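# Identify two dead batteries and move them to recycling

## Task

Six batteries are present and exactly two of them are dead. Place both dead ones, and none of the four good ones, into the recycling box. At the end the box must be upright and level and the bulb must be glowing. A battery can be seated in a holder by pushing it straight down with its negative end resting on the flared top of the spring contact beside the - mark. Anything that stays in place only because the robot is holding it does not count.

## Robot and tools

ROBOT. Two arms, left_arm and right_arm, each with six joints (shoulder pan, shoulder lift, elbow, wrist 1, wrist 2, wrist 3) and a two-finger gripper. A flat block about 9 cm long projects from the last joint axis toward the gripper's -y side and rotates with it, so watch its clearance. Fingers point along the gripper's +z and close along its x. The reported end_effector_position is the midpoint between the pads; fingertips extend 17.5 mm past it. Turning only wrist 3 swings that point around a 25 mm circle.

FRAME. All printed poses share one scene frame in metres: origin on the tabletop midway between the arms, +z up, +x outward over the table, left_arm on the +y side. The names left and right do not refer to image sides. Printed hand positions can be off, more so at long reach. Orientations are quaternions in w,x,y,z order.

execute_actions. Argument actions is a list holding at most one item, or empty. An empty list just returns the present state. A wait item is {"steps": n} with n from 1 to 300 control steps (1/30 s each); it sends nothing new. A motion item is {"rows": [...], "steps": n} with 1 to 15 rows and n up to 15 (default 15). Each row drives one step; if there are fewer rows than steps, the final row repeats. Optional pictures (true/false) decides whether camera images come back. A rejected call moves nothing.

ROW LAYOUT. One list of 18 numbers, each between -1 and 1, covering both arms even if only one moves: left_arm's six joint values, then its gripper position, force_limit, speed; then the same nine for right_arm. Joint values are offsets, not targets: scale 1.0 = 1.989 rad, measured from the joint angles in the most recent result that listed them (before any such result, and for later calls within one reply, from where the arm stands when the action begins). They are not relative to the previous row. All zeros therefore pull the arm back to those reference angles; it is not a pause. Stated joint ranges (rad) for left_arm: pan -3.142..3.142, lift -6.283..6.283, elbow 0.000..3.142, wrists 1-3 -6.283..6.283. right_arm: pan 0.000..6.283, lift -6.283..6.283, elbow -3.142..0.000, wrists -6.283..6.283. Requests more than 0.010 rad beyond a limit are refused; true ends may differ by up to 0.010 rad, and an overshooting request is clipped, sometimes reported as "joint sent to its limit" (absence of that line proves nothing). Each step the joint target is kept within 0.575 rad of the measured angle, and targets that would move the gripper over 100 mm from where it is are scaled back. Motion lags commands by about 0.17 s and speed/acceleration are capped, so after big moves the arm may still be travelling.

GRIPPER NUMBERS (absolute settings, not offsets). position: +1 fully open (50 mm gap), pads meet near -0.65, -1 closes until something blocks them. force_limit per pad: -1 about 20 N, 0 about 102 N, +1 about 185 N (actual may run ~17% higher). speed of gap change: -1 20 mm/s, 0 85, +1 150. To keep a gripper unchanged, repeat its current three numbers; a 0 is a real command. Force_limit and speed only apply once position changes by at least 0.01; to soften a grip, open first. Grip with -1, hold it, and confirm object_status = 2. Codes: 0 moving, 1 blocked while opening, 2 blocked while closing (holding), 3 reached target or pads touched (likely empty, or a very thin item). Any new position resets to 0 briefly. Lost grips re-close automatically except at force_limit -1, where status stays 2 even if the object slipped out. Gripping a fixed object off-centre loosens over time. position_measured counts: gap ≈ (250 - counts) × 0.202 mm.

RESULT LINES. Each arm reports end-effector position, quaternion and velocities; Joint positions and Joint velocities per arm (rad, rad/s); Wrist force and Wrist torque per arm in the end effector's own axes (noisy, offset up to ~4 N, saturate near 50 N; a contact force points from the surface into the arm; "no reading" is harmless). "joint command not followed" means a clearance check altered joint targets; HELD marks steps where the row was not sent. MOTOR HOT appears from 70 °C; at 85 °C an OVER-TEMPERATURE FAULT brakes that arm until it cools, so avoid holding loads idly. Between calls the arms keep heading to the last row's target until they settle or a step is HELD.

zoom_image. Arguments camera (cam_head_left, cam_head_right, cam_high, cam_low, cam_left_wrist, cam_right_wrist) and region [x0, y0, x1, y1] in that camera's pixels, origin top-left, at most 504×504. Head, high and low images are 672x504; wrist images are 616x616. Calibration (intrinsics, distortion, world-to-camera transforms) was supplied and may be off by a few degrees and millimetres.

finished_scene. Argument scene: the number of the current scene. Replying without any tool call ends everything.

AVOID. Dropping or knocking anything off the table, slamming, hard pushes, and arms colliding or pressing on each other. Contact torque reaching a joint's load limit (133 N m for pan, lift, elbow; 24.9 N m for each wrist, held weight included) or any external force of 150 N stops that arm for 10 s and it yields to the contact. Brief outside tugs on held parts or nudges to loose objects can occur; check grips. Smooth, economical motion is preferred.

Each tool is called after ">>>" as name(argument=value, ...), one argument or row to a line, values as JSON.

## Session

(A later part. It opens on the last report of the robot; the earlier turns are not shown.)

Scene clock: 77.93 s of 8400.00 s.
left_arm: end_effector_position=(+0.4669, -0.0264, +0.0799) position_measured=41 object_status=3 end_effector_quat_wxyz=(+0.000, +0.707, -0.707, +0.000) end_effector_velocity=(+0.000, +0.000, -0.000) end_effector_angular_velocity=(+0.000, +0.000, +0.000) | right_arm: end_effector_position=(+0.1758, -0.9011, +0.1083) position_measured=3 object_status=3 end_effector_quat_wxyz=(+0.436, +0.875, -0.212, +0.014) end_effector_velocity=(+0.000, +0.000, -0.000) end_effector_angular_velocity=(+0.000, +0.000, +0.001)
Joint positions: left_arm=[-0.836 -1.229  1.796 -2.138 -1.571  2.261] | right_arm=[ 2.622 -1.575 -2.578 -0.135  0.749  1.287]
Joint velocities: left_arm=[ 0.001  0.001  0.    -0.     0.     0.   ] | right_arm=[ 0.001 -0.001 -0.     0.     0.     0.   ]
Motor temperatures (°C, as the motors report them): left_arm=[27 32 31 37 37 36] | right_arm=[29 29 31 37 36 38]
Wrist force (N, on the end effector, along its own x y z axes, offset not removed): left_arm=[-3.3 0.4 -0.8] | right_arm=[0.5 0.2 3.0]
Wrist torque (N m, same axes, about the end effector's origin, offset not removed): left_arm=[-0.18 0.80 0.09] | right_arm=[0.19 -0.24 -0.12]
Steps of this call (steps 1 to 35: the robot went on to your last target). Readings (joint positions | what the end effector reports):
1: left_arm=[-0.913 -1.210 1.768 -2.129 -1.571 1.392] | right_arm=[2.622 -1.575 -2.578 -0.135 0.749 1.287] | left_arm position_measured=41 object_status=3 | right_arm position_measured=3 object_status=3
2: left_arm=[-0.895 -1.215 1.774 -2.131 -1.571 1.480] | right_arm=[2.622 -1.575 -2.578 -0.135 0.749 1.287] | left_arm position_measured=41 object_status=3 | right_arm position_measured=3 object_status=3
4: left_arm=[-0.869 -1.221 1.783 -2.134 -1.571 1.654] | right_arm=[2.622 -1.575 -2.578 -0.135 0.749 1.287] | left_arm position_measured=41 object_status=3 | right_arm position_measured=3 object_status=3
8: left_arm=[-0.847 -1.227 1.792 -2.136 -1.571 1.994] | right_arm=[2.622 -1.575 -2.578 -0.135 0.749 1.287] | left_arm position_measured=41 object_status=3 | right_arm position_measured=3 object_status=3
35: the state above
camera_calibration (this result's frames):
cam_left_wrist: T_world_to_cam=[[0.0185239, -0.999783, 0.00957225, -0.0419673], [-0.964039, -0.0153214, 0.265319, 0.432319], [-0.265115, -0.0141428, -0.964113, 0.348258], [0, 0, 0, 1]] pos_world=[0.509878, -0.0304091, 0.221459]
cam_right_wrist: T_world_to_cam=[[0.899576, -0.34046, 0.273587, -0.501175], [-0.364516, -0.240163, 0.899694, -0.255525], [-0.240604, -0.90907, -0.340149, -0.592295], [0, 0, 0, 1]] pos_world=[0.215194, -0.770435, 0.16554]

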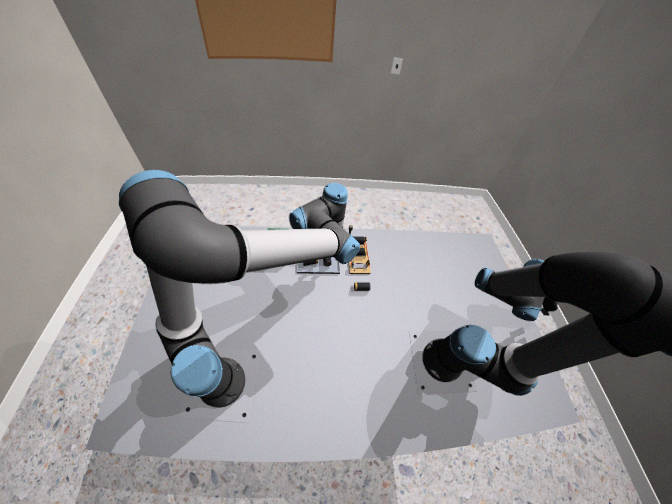

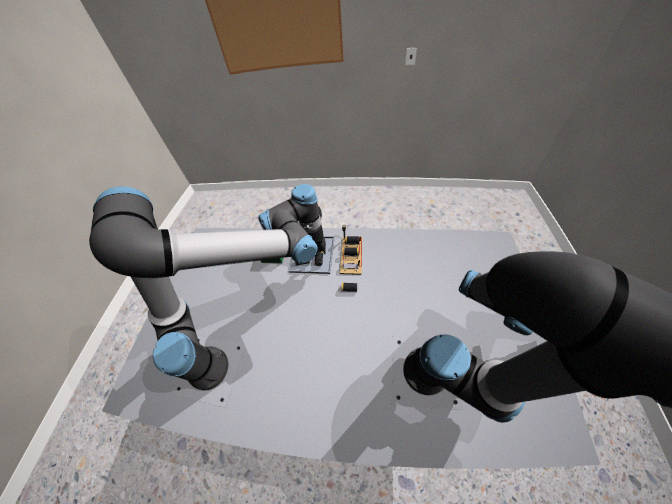

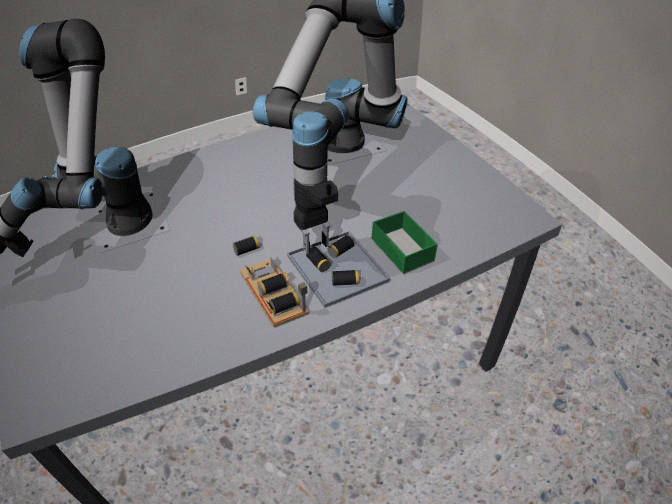

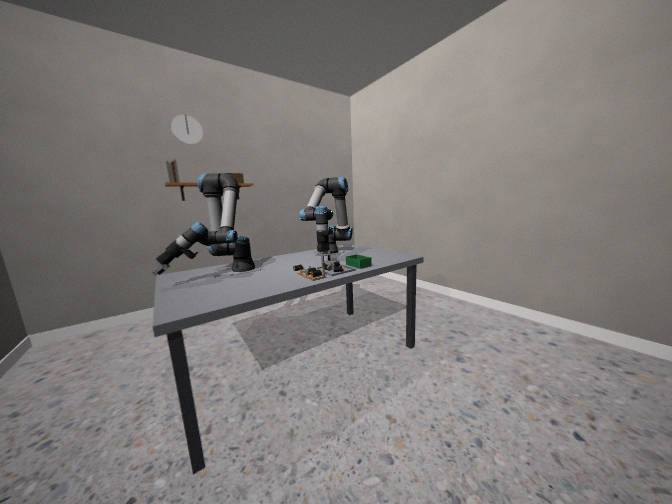

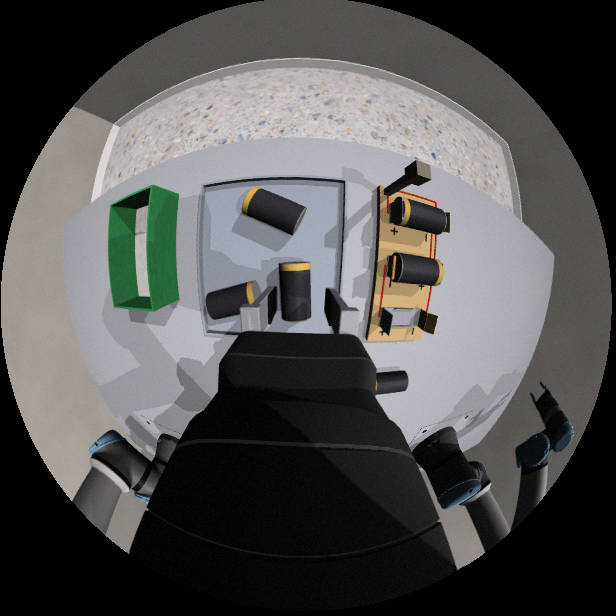

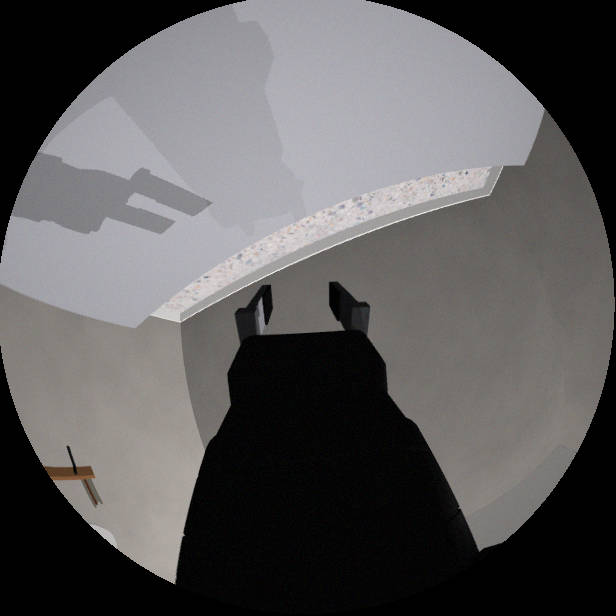

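>>> execute_actions(
  actions=[
    {"rows":[[0.003,-0.0028,0.0047,-0.0019,0,-0.0256,0.75,0,0,0,0,0,0,0,0,1,0,0],[0.003,-0.0028,0.0047,-0.0019,0,-0.0256,0.75,0,0,0,0,0,0,0,0,1,0,0],[0.003,-0.0028,0.0047,-0.0019,0,-0.0256,0.75,0,0,0,0,0,0,0,0,1,0,0],[0.003,-0.0028,0.0047,-0.0019,0,-0.0256,0.75,0,0,0,0,0,0,0,0,1,0,0],[0.003,0.0047,0.0101,-0.0148,0,-0.0256,0.75,0,0,0,0,0,0,0,0,1,0,0],[0.003,0.0122,0.0154,-0.0276,0,-0.0256,0.75,0,0,0,0,0,0,0,0,1,0,0],[0.003,0.0198,0.0208,-0.0406,0,-0.0256,0.75,0,0,0,0,0,0,0,0,1,0,0],[0.003,0.0273,0.0261,-0.0534,0,-0.0256,0.75,0,0,0,0,0,0,0,0,1,0,0],[0.003,0.0348,0.0315,-0.0663,0,-0.0256,0.75,0,0,0,0,0,0,0,0,1,0,0]],"steps":15},
  ],
  pictures=false,
)

>>> execute_actions(
  actions=[
    {"steps":15},
  ],
)

>>> zoom_image(
  camera="cam_left_wrist",
  region=[240, 240, 360, 340],
)

Scene clock: 88.93 s of 8400.00 s.
left_arm: end_effector_position=(+0.4671, -0.0201, +0.0345) position_measured=41 object_status=3 end_effector_quat_wxyz=(+0.000, +0.726, -0.687, -0.000) end_effector_velocity=(-0.001, +0.002, -0.061) end_effector_angular_velocity=(-0.004, -0.003, +0.011) | right_arm: end_effector_position=(+0.1758, -0.9011, +0.1083) position_measured=3 object_status=3 end_effector_quat_wxyz=(+0.436, +0.875, -0.212, +0.014) end_effector_velocity=(-0.000, +0.000, -0.000) end_effector_angular_velocity=(+0.001, +0.001, +0.000)
Joint positions: left_arm=[-0.83  -1.17   1.851 -2.251 -1.571  2.212] | right_arm=[ 2.622 -1.575 -2.578 -0.135  0.749  1.287]
Joint velocities: left_arm=[ 0.001  0.088  0.064 -0.157  0.    -0.01 ] | right_arm=[-0.    -0.001  0.    -0.     0.    -0.   ]
Motor temperatures (°C, as the motors report them): left_arm=[27 32 31 37 37 36] | right_arm=[29 29 31 37 36 38]
Wrist force (N, on the end effector, along its own x y z axes, offset not removed): left_arm=[-4.0 -1.0 1.0] | right_arm=[-0.7 -0.6 2.4]
Wrist torque (N m, same axes, about the end effector's origin, offset not removed): left_arm=[-0.26 0.72 0.12] | right_arm=[-0.04 -0.07 -0.14]
Steps of this call (steps 1 to 15: the robot went on to your last target; steps 16 to 90: nothing new was sent; then 7.50 s passed at rest; steps 91 to 105: all 15 steps of this action). Readings (joint positions | what the end effector reports):
91: left_arm=[-0.836 -1.229 1.796 -2.138 -1.571 2.261] | right_arm=[2.622 -1.575 -2.578 -0.135 0.749 1.287] | left_arm position_measured=41 object_status=3 | right_arm position_measured=3 object_status=3
92: left_arm=[-0.835 -1.230 1.797 -2.138 -1.571 2.257] | right_arm=[2.622 -1.575 -2.578 -0.135 0.749 1.287] | left_arm position_measured=41 object_status=3 | right_arm position_measured=3 object_status=3
94: left_arm=[-0.833 -1.232 1.800 -2.140 -1.571 2.239] | right_arm=[2.622 -1.575 -2.578 -0.135 0.749 1.287] | left_arm position_measured=41 object_status=3 | right_arm position_measured=3 object_status=3
98: left_arm=[-0.831 -1.221 1.813 -2.163 -1.571 2.220] | right_arm=[2.622 -1.575 -2.578 -0.135 0.749 1.287] | left_arm position_measured=41 object_status=3 | right_arm position_measured=3 object_status=3
105: the state above

Scene clock: 89.43 s of 8400.00 s.
left_arm: end_effector_position=(+0.4669, -0.0198, +0.0275) position_measured=41 object_status=3 end_effector_quat_wxyz=(+0.000, +0.727, -0.687, +0.000) end_effector_velocity=(-0.000, +0.000, -0.001) end_effector_angular_velocity=(+0.001, +0.000, +0.000) | right_arm: end_effector_position=(+0.1758, -0.9011, +0.1083) position_measured=3 object_status=3 end_effector_quat_wxyz=(+0.436, +0.875, -0.212, +0.014) end_effector_velocity=(+0.000, +0.000, -0.000) end_effector_angular_velocity=(+0.001, +0.001, +0.001)
Joint positions: left_arm=[-0.83  -1.16   1.858 -2.269 -1.571  2.21 ] | right_arm=[ 2.622 -1.575 -2.578 -0.135  0.749  1.287]
Joint velocities: left_arm=[ 0.     0.002  0.001 -0.002 -0.    -0.   ] | right_arm=[ 0.001 -0.     0.    -0.001  0.     0.   ]
Motor temperatures (°C, as the motors report them): left_arm=[27 32 31 37 37 36] | right_arm=[29 29 31 37 36 38]
Wrist force (N, on the end effector, along its own x y z axes, offset not removed): left_arm=[-1.5 -1.7 -0.2] | right_arm=[0.5 0.3 1.3]
Wrist torque (N m, same axes, about the end effector's origin, offset not removed): left_arm=[-0.60 0.44 0.09] | right_arm=[0.19 -0.20 -0.14]
Steps of this call (steps 1 to 15: the robot went on to your last target). Readings (joint positions | what the end effector reports):
1: left_arm=[-0.830 -1.168 1.853 -2.256 -1.571 2.211] | right_arm=[2.622 -1.575 -2.578 -0.135 0.749 1.287] | left_arm position_measured=41 object_status=3 | right_arm position_measured=3 object_status=3
2: left_arm=[-0.830 -1.166 1.854 -2.259 -1.571 2.211] | right_arm=[2.622 -1.575 -2.578 -0.135 0.749 1.287] | left_arm position_measured=41 object_status=3 | right_arm position_measured=3 object_status=3
4: left_arm=[-0.830 -1.163 1.856 -2.264 -1.571 2.211] | right_arm=[2.622 -1.575 -2.578 -0.135 0.749 1.287] | left_arm position_measured=41 object_status=3 | right_arm position_measured=3 object_status=3
8: left_arm=[-0.830 -1.161 1.858 -2.268 -1.571 2.211] | right_arm=[2.622 -1.575 -2.578 -0.135 0.749 1.287] | left_arm position_measured=41 object_status=3 | right_arm position_measured=3 object_status=3
15: the state above
camera_calibration (this result's frames):
cam_left_wrist: T_world_to_cam=[[0.0753082, -0.997115, 0.00955539, -0.0612661], [-0.9616, -0.0700831, 0.265355, 0.444129], [-0.263919, -0.0291719, -0.964104, 0.297002], [0, 0, 0, 1]] pos_world=[0.510073, -0.0212992, 0.169075]
cam_right_wrist: T_world_to_cam=[[0.899576, -0.34046, 0.273587, -0.501175], [-0.364516, -0.240163, 0.899694, -0.255524], [-0.240604, -0.90907, -0.340149, -0.592295], [0, 0, 0, 1]] pos_world=[0.215194, -0.770435, 0.16554]

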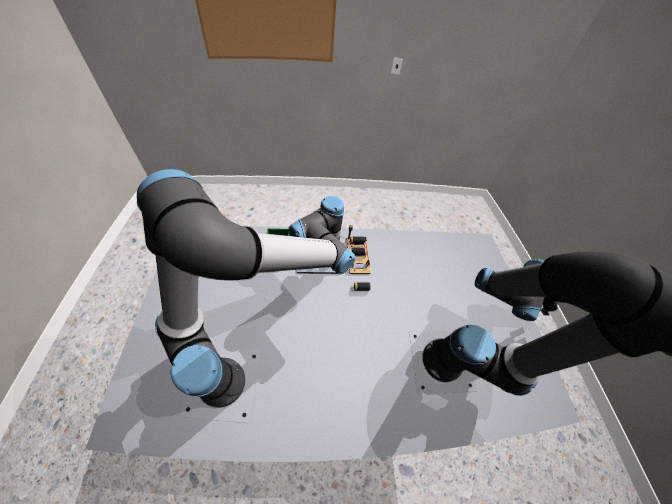

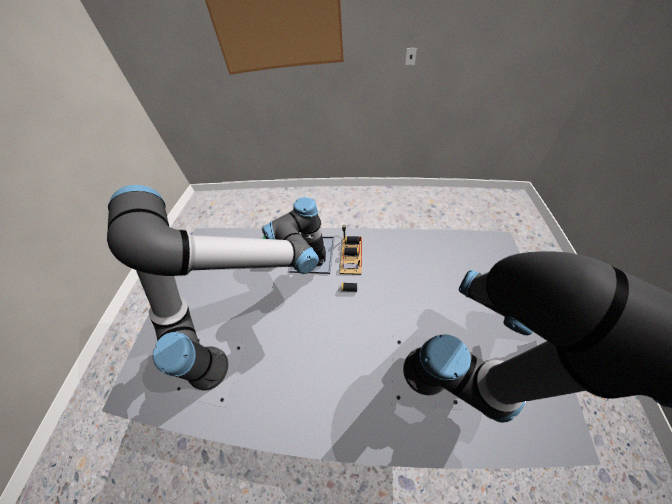

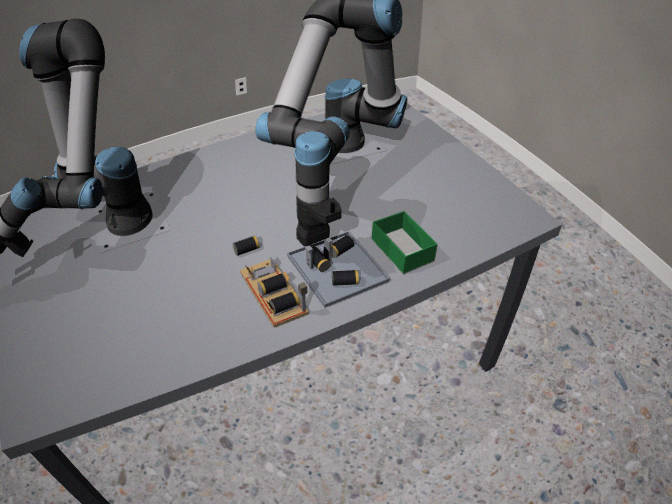

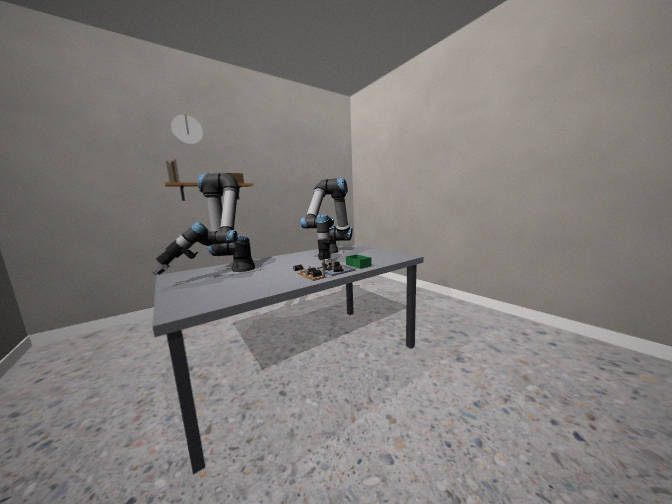

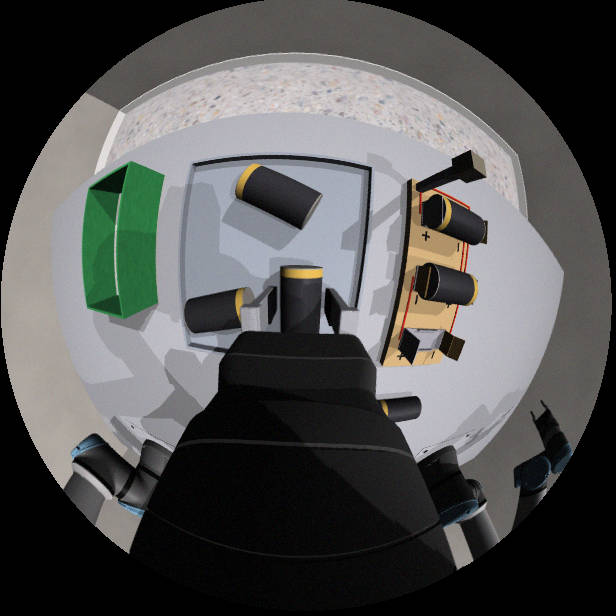

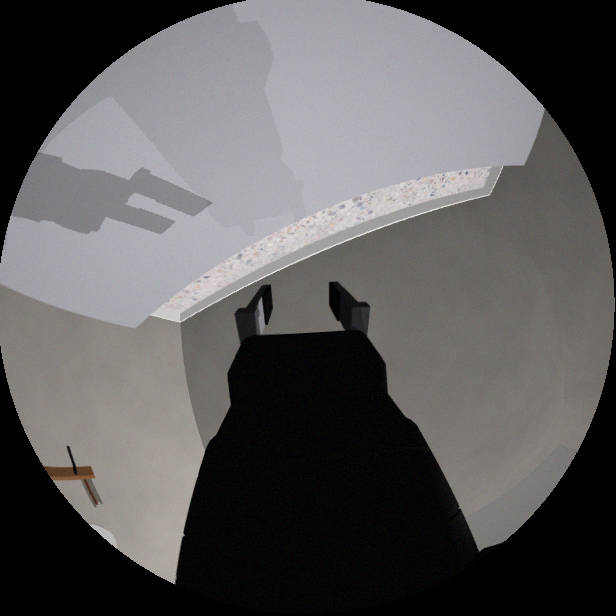

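Region (240, 240, 360, 340) of cam_left_wrist's 616x616 image, scaled by 4.200, with more detail than that image has.

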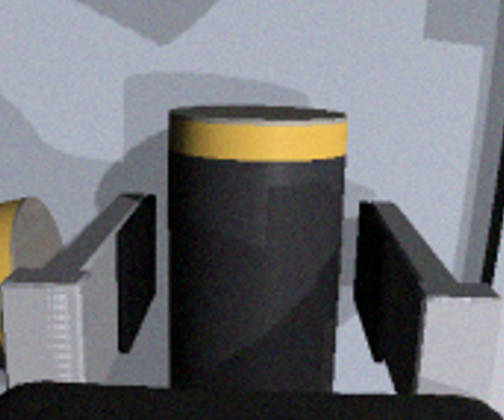

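>>> execute_actions(
  actions=[
    {"rows":[[0,0,0,0,0,0,-1,0,0,0,0,0,0,0,0,1,0,0]],"steps":12},
  ],
  pictures=false,
)

Scene clock: 102.53 s of 8400.00 s.
left_arm: end_effector_position=(+0.4669, -0.0198, +0.0274) position_measured=93 object_status=2 end_effector_quat_wxyz=(+0.000, +0.727, -0.687, +0.000) end_effector_velocity=(-0.000, +0.001, +0.000) end_effector_angular_velocity=(+0.001, +0.001, +0.001) | right_arm: end_effector_position=(+0.1758, -0.9011, +0.1083) position_measured=3 object_status=3 end_effector_quat_wxyz=(+0.436, +0.875, -0.212, +0.014) end_effector_velocity=(-0.000, -0.000, -0.000) end_effector_angular_velocity=(+0.001, +0.001, -0.001)
Joint positions: left_arm=[-0.83  -1.16   1.858 -2.27  -1.571  2.21 ] | right_arm=[ 2.622 -1.575 -2.578 -0.135  0.749  1.287]
Joint velocities: left_arm=[ 0.    -0.001  0.     0.002  0.    -0.001] | right_arm=[-0.001 -0.001  0.    -0.     0.     0.   ]
Motor temperatures (°C, as the motors report them): left_arm=[27 32 31 37 37 36] | right_arm=[29 29 31 37 36 38]
Wrist force (N, on the end effector, along its own x y z axes, offset not removed): left_arm=[-4.5 -1.9 0.9] | right_arm=[-0.7 0.0 1.8]
Wrist torque (N m, same axes, about the end effector's origin, offset not removed): left_arm=[-0.59 0.85 0.20] | right_arm=[0.17 0.00 -0.07]
Steps of this call (steps 1 to 15: the robot went on to your last target; steps 16 to 90: nothing new was sent; then 9.70 s passed at rest; steps 91 to 102: all 12 steps of this action). Readings (joint positions | what the end effector reports):
91: left_arm=[-0.830 -1.160 1.858 -2.270 -1.571 2.210] | right_arm=[2.622 -1.575 -2.578 -0.135 0.749 1.287] | left_arm position_measured=45 object_status=0 | right_arm position_measured=3 object_status=3
92: left_arm=[-0.830 -1.160 1.858 -2.270 -1.571 2.210] | right_arm=[2.622 -1.575 -2.578 -0.135 0.749 1.287] | left_arm position_measured=59 object_status=0 | right_arm position_measured=3 object_status=3
94: left_arm=[-0.830 -1.160 1.858 -2.270 -1.571 2.210] | right_arm=[2.622 -1.575 -2.578 -0.135 0.749 1.287] | left_arm position_measured=87 object_status=0 | right_arm position_measured=3 object_status=3
98: left_arm=[-0.830 -1.160 1.858 -2.270 -1.571 2.210] | right_arm=[2.622 -1.575 -2.578 -0.135 0.749 1.287] | left_arm position_measured=93 object_status=0 | right_arm position_measured=3 object_status=3
102: the state above

>>> execute_actions(
  actions=[
    {"rows":[[0,-0.005,-0.003,0.008,0,0,-1,0,0,0,0,0,0,0,0,1,0,0],[0,-0.012,-0.008,0.02,0,0,-1,0,0,0,0,0,0,0,0,1,0,0],[0,-0.02,-0.014,0.034,0,0,-1,0,0,0,0,0,0,0,0,1,0,0],[0,-0.028,-0.02,0.048,0,0,-1,0,0,0,0,0,0,0,0,1,0,0],[0,-0.036,-0.026,0.062,0,0,-1,0,0,0,0,0,0,0,0,1,0,0],[0,-0.044,-0.032,0.076,0,0,-1,0,0,0,0,0,0,0,0,1,0,0]],"steps":15},
  ],
  pictures=false,
)

Scene clock: 106.80 s of 8400.00 s.
left_arm: end_effector_position=(+0.4670, -0.0199, +0.0854) position_measured=93 object_status=2 end_effector_quat_wxyz=(+0.000, +0.727, -0.687, +0.000) end_effector_velocity=(-0.002, +0.001, +0.030) end_effector_angular_velocity=(+0.002, +0.001, +0.000) | right_arm: end_effector_position=(+0.1758, -0.9011, +0.1083) position_measured=3 object_status=3 end_effector_quat_wxyz=(+0.436, +0.875, -0.212, +0.014) end_effector_velocity=(+0.000, +0.000, -0.000) end_effector_angular_velocity=(+0.001, +0.001, +0.001)
Joint positions: left_arm=[-0.83  -1.243  1.798 -2.127 -1.571  2.21 ] | right_arm=[ 2.622 -1.575 -2.578 -0.135  0.749  1.287]
Joint velocities: left_arm=[-0.001 -0.042 -0.031  0.075 -0.    -0.001] | right_arm=[ 0.    -0.001 -0.    -0.    -0.    -0.   ]
Motor temperatures (°C, as the motors report them): left_arm=[27 32 31 37 37 36] | right_arm=[29 29 31 37 36 38]
Wrist force (N, on the end effector, along its own x y z axes, offset not removed): left_arm=[-2.5 1.0 2.0] | right_arm=[0.0 0.4 0.5]
Wrist torque (N m, same axes, about the end effector's origin, offset not removed): left_arm=[-0.02 0.73 0.25] | right_arm=[0.14 -0.16 -0.18]
Steps of this call (steps 1 to 15: the robot went on to your last target; steps 16 to 90: nothing new was sent; then 0.77 s passed at rest; steps 91 to 105: all 15 steps of this action). Readings (joint positions | what the end effector reports):
91: left_arm=[-0.830 -1.160 1.858 -2.269 -1.571 2.210] | right_arm=[2.622 -1.575 -2.578 -0.135 0.749 1.287] | left_arm position_measured=93 object_status=2 | right_arm position_measured=3 object_status=3
92: left_arm=[-0.830 -1.161 1.857 -2.267 -1.571 2.210] | right_arm=[2.622 -1.575 -2.578 -0.135 0.749 1.287] | left_arm position_measured=93 object_status=2 | right_arm position_measured=3 object_status=3
94: left_arm=[-0.830 -1.171 1.851 -2.252 -1.571 2.210] | right_arm=[2.622 -1.575 -2.578 -0.135 0.749 1.287] | left_arm position_measured=93 object_status=2 | right_arm position_measured=3 object_status=3
98: left_arm=[-0.830 -1.212 1.821 -2.183 -1.571 2.210] | right_arm=[2.622 -1.575 -2.578 -0.135 0.749 1.287] | left_arm position_measured=93 object_status=2 | right_arm position_measured=3 object_status=3
105: the state above

>>> execute_actions(
  actions=[
    {"rows":[[-0.004,0.004,-0.01,0.006,0,-0.06,-1,0,0,0,0,0,0,0,0,1,0,0],[-0.008,0.01,-0.02,0.01,0,-0.12,-1,0,0,0,0,0,0,0,0,1,0,0],[-0.014,0.018,-0.032,0.013,0,-0.18,-1,0,0,0,0,0,0,0,0,1,0,0],[-0.02,0.027,-0.044,0.017,0,-0.24,-1,0,0,0,0,0,0,0,0,1,0,0],[-0.026,0.036,-0.057,0.02,0,-0.30,-1,0,0,0,0,0,0,0,0,1,0,0],[-0.032,0.045,-0.069,0.024,0,-0.36,-1,0,0,0,0,0,0,0,0,1,0,0],[-0.038,0.054,-0.082,0.027,0,-0.42,-1,0,0,0,0,0,0,0,0,1,0,0],[-0.044,0.063,-0.094,0.031,0,-0.48,-1,0,0,0,0,0,0,0,0,1,0,0],[-0.05,0.072,-0.107,0.035,0,-0.54,-1,0,0,0,0,0,0,0,0,1,0,0],[-0.056,0.081,-0.119,0.038,0,-0.60,-1,0,0,0,0,0,0,0,0,1,0,0],[-0.062,0.09,-0.132,0.042,0,-0.66,-1,0,0,0,0,0,0,0,0,1,0,0],[-0.068,0.098,-0.144,0.045,0,-0.72,-1,0,0,0,0,0,0,0,0,1,0,0],[-0.074,0.106,-0.155,0.049,0,-0.78,-1,0,0,0,0,0,0,0,0,1,0,0],[-0.078,0.112,-0.164,0.052,0,-0.82,-1,0,0,0,0,0,0,0,0,1,0,0],[-0.0809,0.1162,-0.1695,0.0537,0,-0.8416,-1,0,0,0,0,0,0,0,0,1,0,0]],"steps":15},
  ],
  pictures=false,
)

>>> execute_actions(
  actions=[
    {"steps":35},
  ],
  pictures=false,
)

Scene clock: 113.67 s of 8400.00 s.
left_arm: end_effector_position=(+0.4577, -0.1192, +0.0834) position_measured=93 object_status=2 end_effector_quat_wxyz=(-0.000, +0.939, -0.344, -0.001) end_effector_velocity=(-0.077, -0.290, -0.024) end_effector_angular_velocity=(+0.000, -0.004, +2.252) | right_arm: end_effector_position=(+0.1758, -0.9011, +0.1083) position_measured=3 object_status=3 end_effector_quat_wxyz=(+0.436, +0.875, -0.212, +0.014) end_effector_velocity=(+0.000, +0.000, +0.000) end_effector_angular_velocity=(-0.001, -0.001, +0.001)
Joint positions: left_arm=[-0.945 -1.078  1.557 -2.049 -1.571  1.283] | right_arm=[ 2.622 -1.575 -2.578 -0.135  0.749  1.287]
Joint velocities: left_arm=[-0.32   0.465 -0.664  0.196 -0.    -2.572] | right_arm=[ 0.001  0.001  0.     0.    -0.     0.   ]
Motor temperatures (°C, as the motors report them): left_arm=[27 32 31 37 37 36] | right_arm=[29 29 31 37 36 38]
Wrist force (N, on the end effector, along its own x y z axes, offset not removed): left_arm=[-2.6 1.7 2.2] | right_arm=[0.1 -0.3 1.9]
Wrist torque (N m, same axes, about the end effector's origin, offset not removed): left_arm=[0.05 0.69 0.16] | right_arm=[-0.01 -0.27 -0.11]
Steps of this call (steps 1 to 15: the robot went on to your last target; steps 16 to 90: nothing new was sent; then 3.37 s passed at rest; steps 91 to 105: all 15 steps of this action). Readings (joint positions | what the end effector reports):
91: left_arm=[-0.830 -1.247 1.795 -2.118 -1.571 2.210] | right_arm=[2.622 -1.575 -2.578 -0.135 0.749 1.287] | left_arm position_measured=93 object_status=2 | right_arm position_measured=3 object_status=3
92: left_arm=[-0.831 -1.246 1.793 -2.118 -1.571 2.205] | right_arm=[2.622 -1.575 -2.578 -0.135 0.749 1.287] | left_arm position_measured=93 object_status=2 | right_arm position_measured=3 object_status=3
94: left_arm=[-0.837 -1.236 1.779 -2.113 -1.571 2.147] | right_arm=[2.622 -1.575 -2.578 -0.135 0.749 1.287] | left_arm position_measured=93 object_status=2 | right_arm position_measured=3 object_status=3
98: left_arm=[-0.869 -1.191 1.715 -2.094 -1.571 1.885] | right_arm=[2.622 -1.575 -2.578 -0.135 0.749 1.287] | left_arm position_measured=93 object_status=2 | right_arm position_measured=3 object_status=3
105: the state above

Scene clock: 114.83 s of 8400.00 s.
left_arm: end_effector_position=(+0.4350, -0.1598, +0.0796) position_measured=93 object_status=2 end_effector_quat_wxyz=(+0.000, +1.000, -0.001, -0.000) end_effector_velocity=(-0.000, +0.000, +0.001) end_effector_angular_velocity=(-0.001, -0.000, -0.001) | right_arm: end_effector_position=(+0.1758, -0.9011, +0.1083) position_measured=3 object_status=3 end_effector_quat_wxyz=(+0.436, +0.875, -0.212, +0.014) end_effector_velocity=(+0.001, -0.000, +0.000) end_effector_angular_velocity=(-0.001, -0.002, +0.001)
Joint positions: left_arm=[-0.991 -1.012  1.461 -2.02  -1.571  0.537] | right_arm=[ 2.622 -1.575 -2.578 -0.135  0.749  1.287]
Joint velocities: left_arm=[-0.    -0.001  0.     0.    -0.     0.001] | right_arm=[ 0.001 -0.     0.     0.003 -0.    -0.   ]
Motor temperatures (°C, as the motors report them): left_arm=[27 32 31 37 37 36] | right_arm=[29 29 31 37 36 38]
Wrist force (N, on the end effector, along its own x y z axes, offset not removed): left_arm=[0.8 -0.8 -0.3] | right_arm=[-0.5 1.7 2.4]
Wrist torque (N m, same axes, about the end effector's origin, offset not removed): left_arm=[-0.59 -0.04 0.19] | right_arm=[0.34 -0.07 -0.10]
Steps of this call (steps 1 to 35: the robot went on to your last target). Readings (joint positions | what the end effector reports):
1: left_arm=[-0.955 -1.063 1.536 -2.042 -1.571 1.195] | right_arm=[2.622 -1.575 -2.578 -0.135 0.749 1.287] | left_arm position_measured=93 object_status=2 | right_arm position_measured=3 object_status=3
2: left_arm=[-0.964 -1.051 1.518 -2.037 -1.571 1.108] | right_arm=[2.622 -1.575 -2.578 -0.135 0.749 1.287] | left_arm position_measured=93 object_status=2 | right_arm position_measured=3 object_status=3
4: left_arm=[-0.976 -1.034 1.493 -2.030 -1.571 0.933] | right_arm=[2.622 -1.575 -2.578 -0.135 0.749 1.287] | left_arm position_measured=93 object_status=2 | right_arm position_measured=3 object_status=3
8: left_arm=[-0.986 -1.019 1.472 -2.023 -1.571 0.671] | right_arm=[2.622 -1.575 -2.578 -0.135 0.749 1.287] | left_arm position_measured=93 object_status=2 | right_arm position_measured=3 object_status=3
35: the state above

Down: dq2=.0496→.0249, dq3=.0445→.0224, dq4=-.0941→-.0473.

>>> execute_actions(
  actions=[
    {"rows":[[0,0.002,0.0018,-0.0038,0,0,-1,0,0,0,0,0,0,0,0,1,0,0],[0,0.004,0.0036,-0.0076,0,0,-1,0,0,0,0,0,0,0,0,1,0,0],[0,0.006,0.0054,-0.0114,0,0,-1,0,0,0,0,0,0,0,0,1,0,0],[0,0.008,0.0072,-0.0152,0,0,-1,0,0,0,0,0,0,0,0,1,0,0],[0,0.01,0.009,-0.019,0,0,-1,0,0,0,0,0,0,0,0,1,0,0],[0,0.012,0.0108,-0.0228,0,0,-1,0,0,0,0,0,0,0,0,1,0,0],[0,0.014,0.0126,-0.0266,0,0,-1,0,0,0,0,0,0,0,0,1,0,0],[0,0.016,0.0144,-0.0304,0,0,-1,0,0,0,0,0,0,0,0,1,0,0],[0,0.018,0.0162,-0.0342,0,0,-1,0,0,0,0,0,0,0,0,1,0,0],[0,0.02,0.018,-0.038,0,0,-1,0,0,0,0,0,0,0,0,1,0,0],[0,0.022,0.0198,-0.0418,0,0,-1,0,0,0,0,0,0,0,0,1,0,0],[0,0.0235,0.0211,-0.0446,0,0,-1,0,0,0,0,0,0,0,0,1,0,0],[0,0.0247,0.0222,-0.0469,0,0,-1,0,0,0,0,0,0,0,0,1,0,0]],"steps":15},
  ],
  pictures=false,
)

>>> execute_actions(
  actions=[
    {"steps":20},
  ],
  pictures=false,
)

>>> execute_actions(
  actions=[
    {"rows":[[0,0,0,0,0,0,0.75,0,0,0,0,0,0,0,0,1,0,0]],"steps":15},
  ],
)

Scene clock: 122.63 s of 8400.00 s.
left_arm: end_effector_position=(+0.4351, -0.1600, +0.0441) position_measured=93 object_status=2 end_effector_quat_wxyz=(+0.000, +1.000, -0.001, -0.000) end_effector_velocity=(-0.001, +0.002, -0.069) end_effector_angular_velocity=(+0.002, +0.001, +0.001) | right_arm: end_effector_position=(+0.1758, -0.9011, +0.1083) position_measured=3 object_status=3 end_effector_quat_wxyz=(+0.436, +0.875, -0.212, +0.014) end_effector_velocity=(+0.001, +0.000, +0.000) end_effector_angular_velocity=(-0.001, -0.001, +0.001)
Joint positions: left_arm=[-0.991 -0.972  1.497 -2.096 -1.571  0.537] | right_arm=[ 2.622 -1.575 -2.578 -0.135  0.749  1.287]
Joint velocities: left_arm=[ 0.001  0.078  0.069 -0.145  0.     0.   ] | right_arm=[ 0.002  0.001 -0.     0.001 -0.     0.   ]
Motor temperatures (°C, as the motors report them): left_arm=[27 32 31 37 37 36] | right_arm=[29 29 31 37 36 38]
Wrist force (N, on the end effector, along its own x y z axes, offset not removed): left_arm=[-2.2 1.4 6.4] | right_arm=[0.9 0.4 1.6]
Wrist torque (N m, same axes, about the end effector's origin, offset not removed): left_arm=[0.21 0.41 0.24] | right_arm=[0.17 -0.32 -0.16]
Steps of this call (steps 1 to 15: the robot went on to your last target; steps 16 to 90: nothing new was sent; then 4.30 s passed at rest; steps 91 to 105: all 15 steps of this action). Readings (joint positions | what the end effector reports):
91: left_arm=[-0.991 -1.012 1.461 -2.020 -1.571 0.537] | right_arm=[2.622 -1.575 -2.578 -0.135 0.749 1.287] | left_arm position_measured=93 object_status=2 | right_arm position_measured=3 object_status=3
92: left_arm=[-0.991 -1.011 1.462 -2.021 -1.571 0.537] | right_arm=[2.622 -1.575 -2.578 -0.135 0.749 1.287] | left_arm position_measured=93 object_status=2 | right_arm position_measured=3 object_status=3
94: left_arm=[-0.991 -1.008 1.464 -2.027 -1.571 0.537] | right_arm=[2.622 -1.575 -2.578 -0.135 0.749 1.287] | left_arm position_measured=93 object_status=2 | right_arm position_measured=3 object_status=3
98: left_arm=[-0.991 -0.996 1.475 -2.049 -1.571 0.537] | right_arm=[2.622 -1.575 -2.578 -0.135 0.749 1.287] | left_arm position_measured=93 object_status=2 | right_arm position_measured=3 object_status=3
105: the state above

Scene clock: 123.30 s of 8400.00 s.
left_arm: end_effector_position=(+0.4350, -0.1598, +0.0360) position_measured=93 object_status=2 end_effector_quat_wxyz=(+0.000, +1.000, -0.001, -0.000) end_effector_velocity=(+0.000, +0.000, -0.000) end_effector_angular_velocity=(-0.000, -0.000, +0.002) | right_arm: end_effector_position=(+0.1758, -0.9011, +0.1083) position_measured=3 object_status=3 end_effector_quat_wxyz=(+0.436, +0.875, -0.212, +0.014) end_effector_velocity=(+0.000, -0.000, +0.000) end_effector_angular_velocity=(-0.001, -0.001, +0.001)
Joint positions: left_arm=[-0.991 -0.962  1.505 -2.114 -1.571  0.537] | right_arm=[ 2.622 -1.575 -2.578 -0.135  0.749  1.287]
Joint velocities: left_arm=[ 0.001  0.    -0.    -0.001 -0.    -0.002] | right_arm=[ 0.001 -0.     0.     0.002 -0.     0.   ]
Motor temperatures (°C, as the motors report them): left_arm=[27 32 31 37 37 36] | right_arm=[29 29 31 37 36 38]
Wrist force (N, on the end effector, along its own x y z axes, offset not removed): left_arm=[-2.1 1.8 -8.0] | right_arm=[0.6 -1.8 1.6]
Wrist torque (N m, same axes, about the end effector's origin, offset not removed): left_arm=[0.02 0.40 0.18] | right_arm=[-0.27 -0.29 -0.14]
Steps of this call (steps 1 to 20: the robot went on to your last target). Readings (joint positions | what the end effector reports):
1: left_arm=[-0.991 -0.969 1.499 -2.100 -1.571 0.537] | right_arm=[2.622 -1.575 -2.578 -0.135 0.749 1.287] | left_arm position_measured=93 object_status=2 | right_arm position_measured=3 object_status=3
2: left_arm=[-0.991 -0.968 1.501 -2.104 -1.571 0.537] | right_arm=[2.622 -1.575 -2.578 -0.135 0.749 1.287] | left_arm position_measured=93 object_status=2 | right_arm position_measured=3 object_status=3
4: left_arm=[-0.991 -0.965 1.503 -2.108 -1.571 0.537] | right_arm=[2.622 -1.575 -2.578 -0.135 0.749 1.287] | left_arm position_measured=93 object_status=2 | right_arm position_measured=3 object_status=3
8: left_arm=[-0.991 -0.963 1.505 -2.112 -1.571 0.537] | right_arm=[2.622 -1.575 -2.578 -0.135 0.749 1.287] | left_arm position_measured=93 object_status=2 | right_arm position_measured=3 object_status=3
20: the state above

Scene clock: 123.80 s of 8400.00 s.
left_arm: end_effector_position=(+0.4350, -0.1598, +0.0360) position_measured=41 object_status=3 end_effector_quat_wxyz=(+0.000, +1.000, -0.001, -0.000) end_effector_velocity=(-0.000, -0.001, -0.000) end_effector_angular_velocity=(+0.000, +0.000, -0.000) | right_arm: end_effector_position=(+0.1758, -0.9011, +0.1083) position_measured=3 object_status=3 end_effector_quat_wxyz=(+0.436, +0.875, -0.212, +0.014) end_effector_velocity=(-0.000, +0.000, -0.000) end_effector_angular_velocity=(+0.001, +0.001, -0.000)
Joint positions: left_arm=[-0.991 -0.962  1.505 -2.114 -1.571  0.537] | right_arm=[ 2.622 -1.575 -2.578 -0.135  0.749  1.287]
Joint velocities: left_arm=[-0.001  0.001 -0.001 -0.     0.    -0.   ] | right_arm=[-0.    -0.    -0.    -0.001  0.     0.   ]
Motor temperatures (°C, as the motors report them): left_arm=[27 32 31 37 37 36] | right_arm=[29 29 31 37 36 38]
Wrist force (N, on the end effector, along its own x y z axes, offset not removed): left_arm=[-1.5 -0.3 2.8] | right_arm=[0.0 1.0 1.2]
Wrist torque (N m, same axes, about the end effector's origin, offset not removed): left_arm=[-0.21 0.77 0.17] | right_arm=[0.24 -0.16 -0.14]
Steps of this call (steps 1 to 15: all 15 steps of this action). Readings (joint positions | what the end effector reports):
1: left_arm=[-0.991 -0.962 1.505 -2.114 -1.571 0.537] | right_arm=[2.622 -1.575 -2.578 -0.135 0.749 1.287] | left_arm position_measured=88 object_status=0 | right_arm position_measured=3 object_status=3
2: left_arm=[-0.991 -0.962 1.505 -2.114 -1.571 0.537] | right_arm=[2.622 -1.575 -2.578 -0.135 0.749 1.287] | left_arm position_measured=74 object_status=0 | right_arm position_measured=3 object_status=3
4: left_arm=[-0.991 -0.962 1.505 -2.114 -1.571 0.537] | right_arm=[2.622 -1.575 -2.578 -0.135 0.749 1.287] | left_arm position_measured=48 object_status=0 | right_arm position_measured=3 object_status=3
8: left_arm=[-0.991 -0.962 1.505 -2.114 -1.571 0.537] | right_arm=[2.622 -1.575 -2.578 -0.135 0.749 1.287] | left_arm position_measured=41 object_status=0 | right_arm position_measured=3 object_status=3
15: the state above
camera_calibration (this result's frames):
cam_left_wrist: T_world_to_cam=[[0.999817, 0.0172886, 0.00815444, -0.438525], [0.0145078, -0.964085, 0.265199, -0.166126], [0.0124465, -0.265032, -0.964159, 0.134752], [0, 0, 0, 1]] pos_world=[0.439177, -0.116864, 0.177554]
cam_right_wrist: T_world_to_cam=[[0.899576, -0.34046, 0.273587, -0.501175], [-0.364516, -0.240164, 0.899694, -0.255525], [-0.240604, -0.90907, -0.340149, -0.592295], [0, 0, 0, 1]] pos_world=[0.215194, -0.770435, 0.16554]

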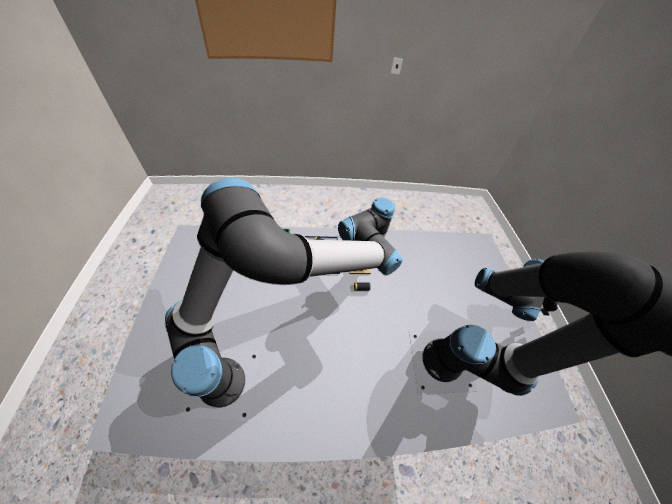

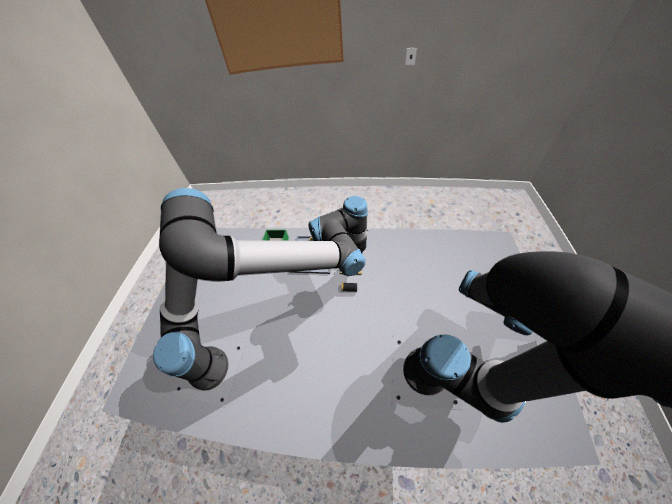

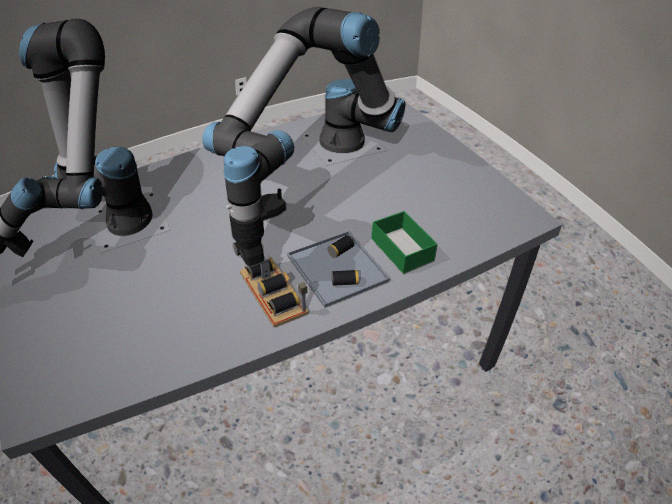

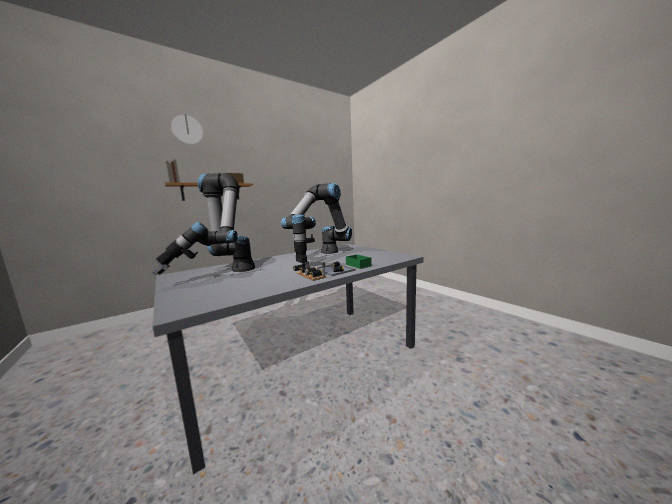

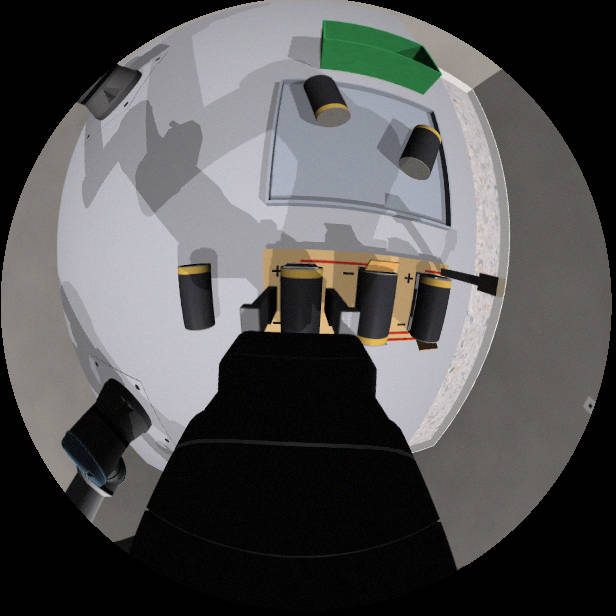

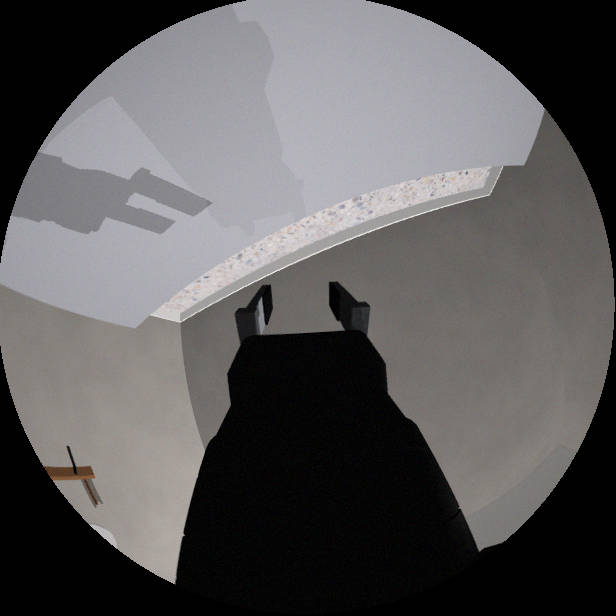

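>>> zoom_image(
  camera="cam_high",
  region=[230,240,330,330],
)

>>> zoom_image(
  camera="cam_left_wrist",
  region=[240,240,360,340],
)

Region (230, 240, 330, 330) of cam_high's 672x504 image, scaled by 5.040, with more detail than that image has; it fills the top 454 rows of this view, and the rest is white.

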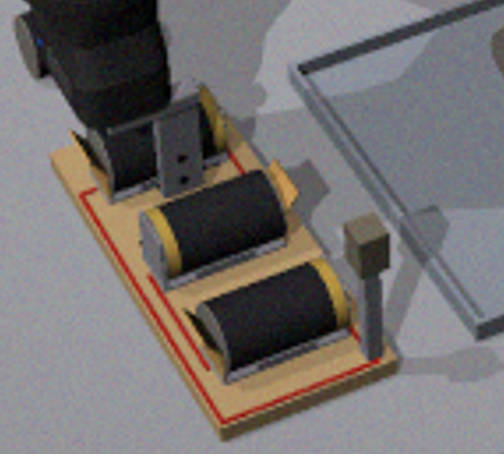

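Region (240, 240, 360, 340) of cam_left_wrist's 616x616 image, scaled by 4.200, with more detail than that image has.

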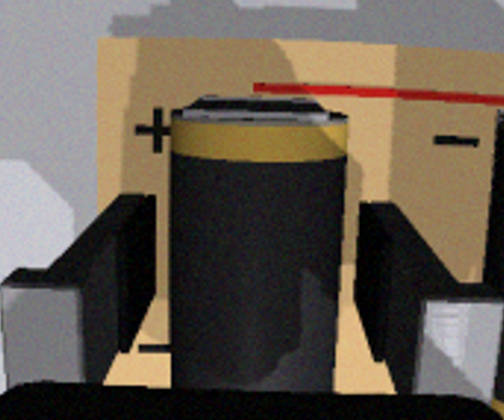

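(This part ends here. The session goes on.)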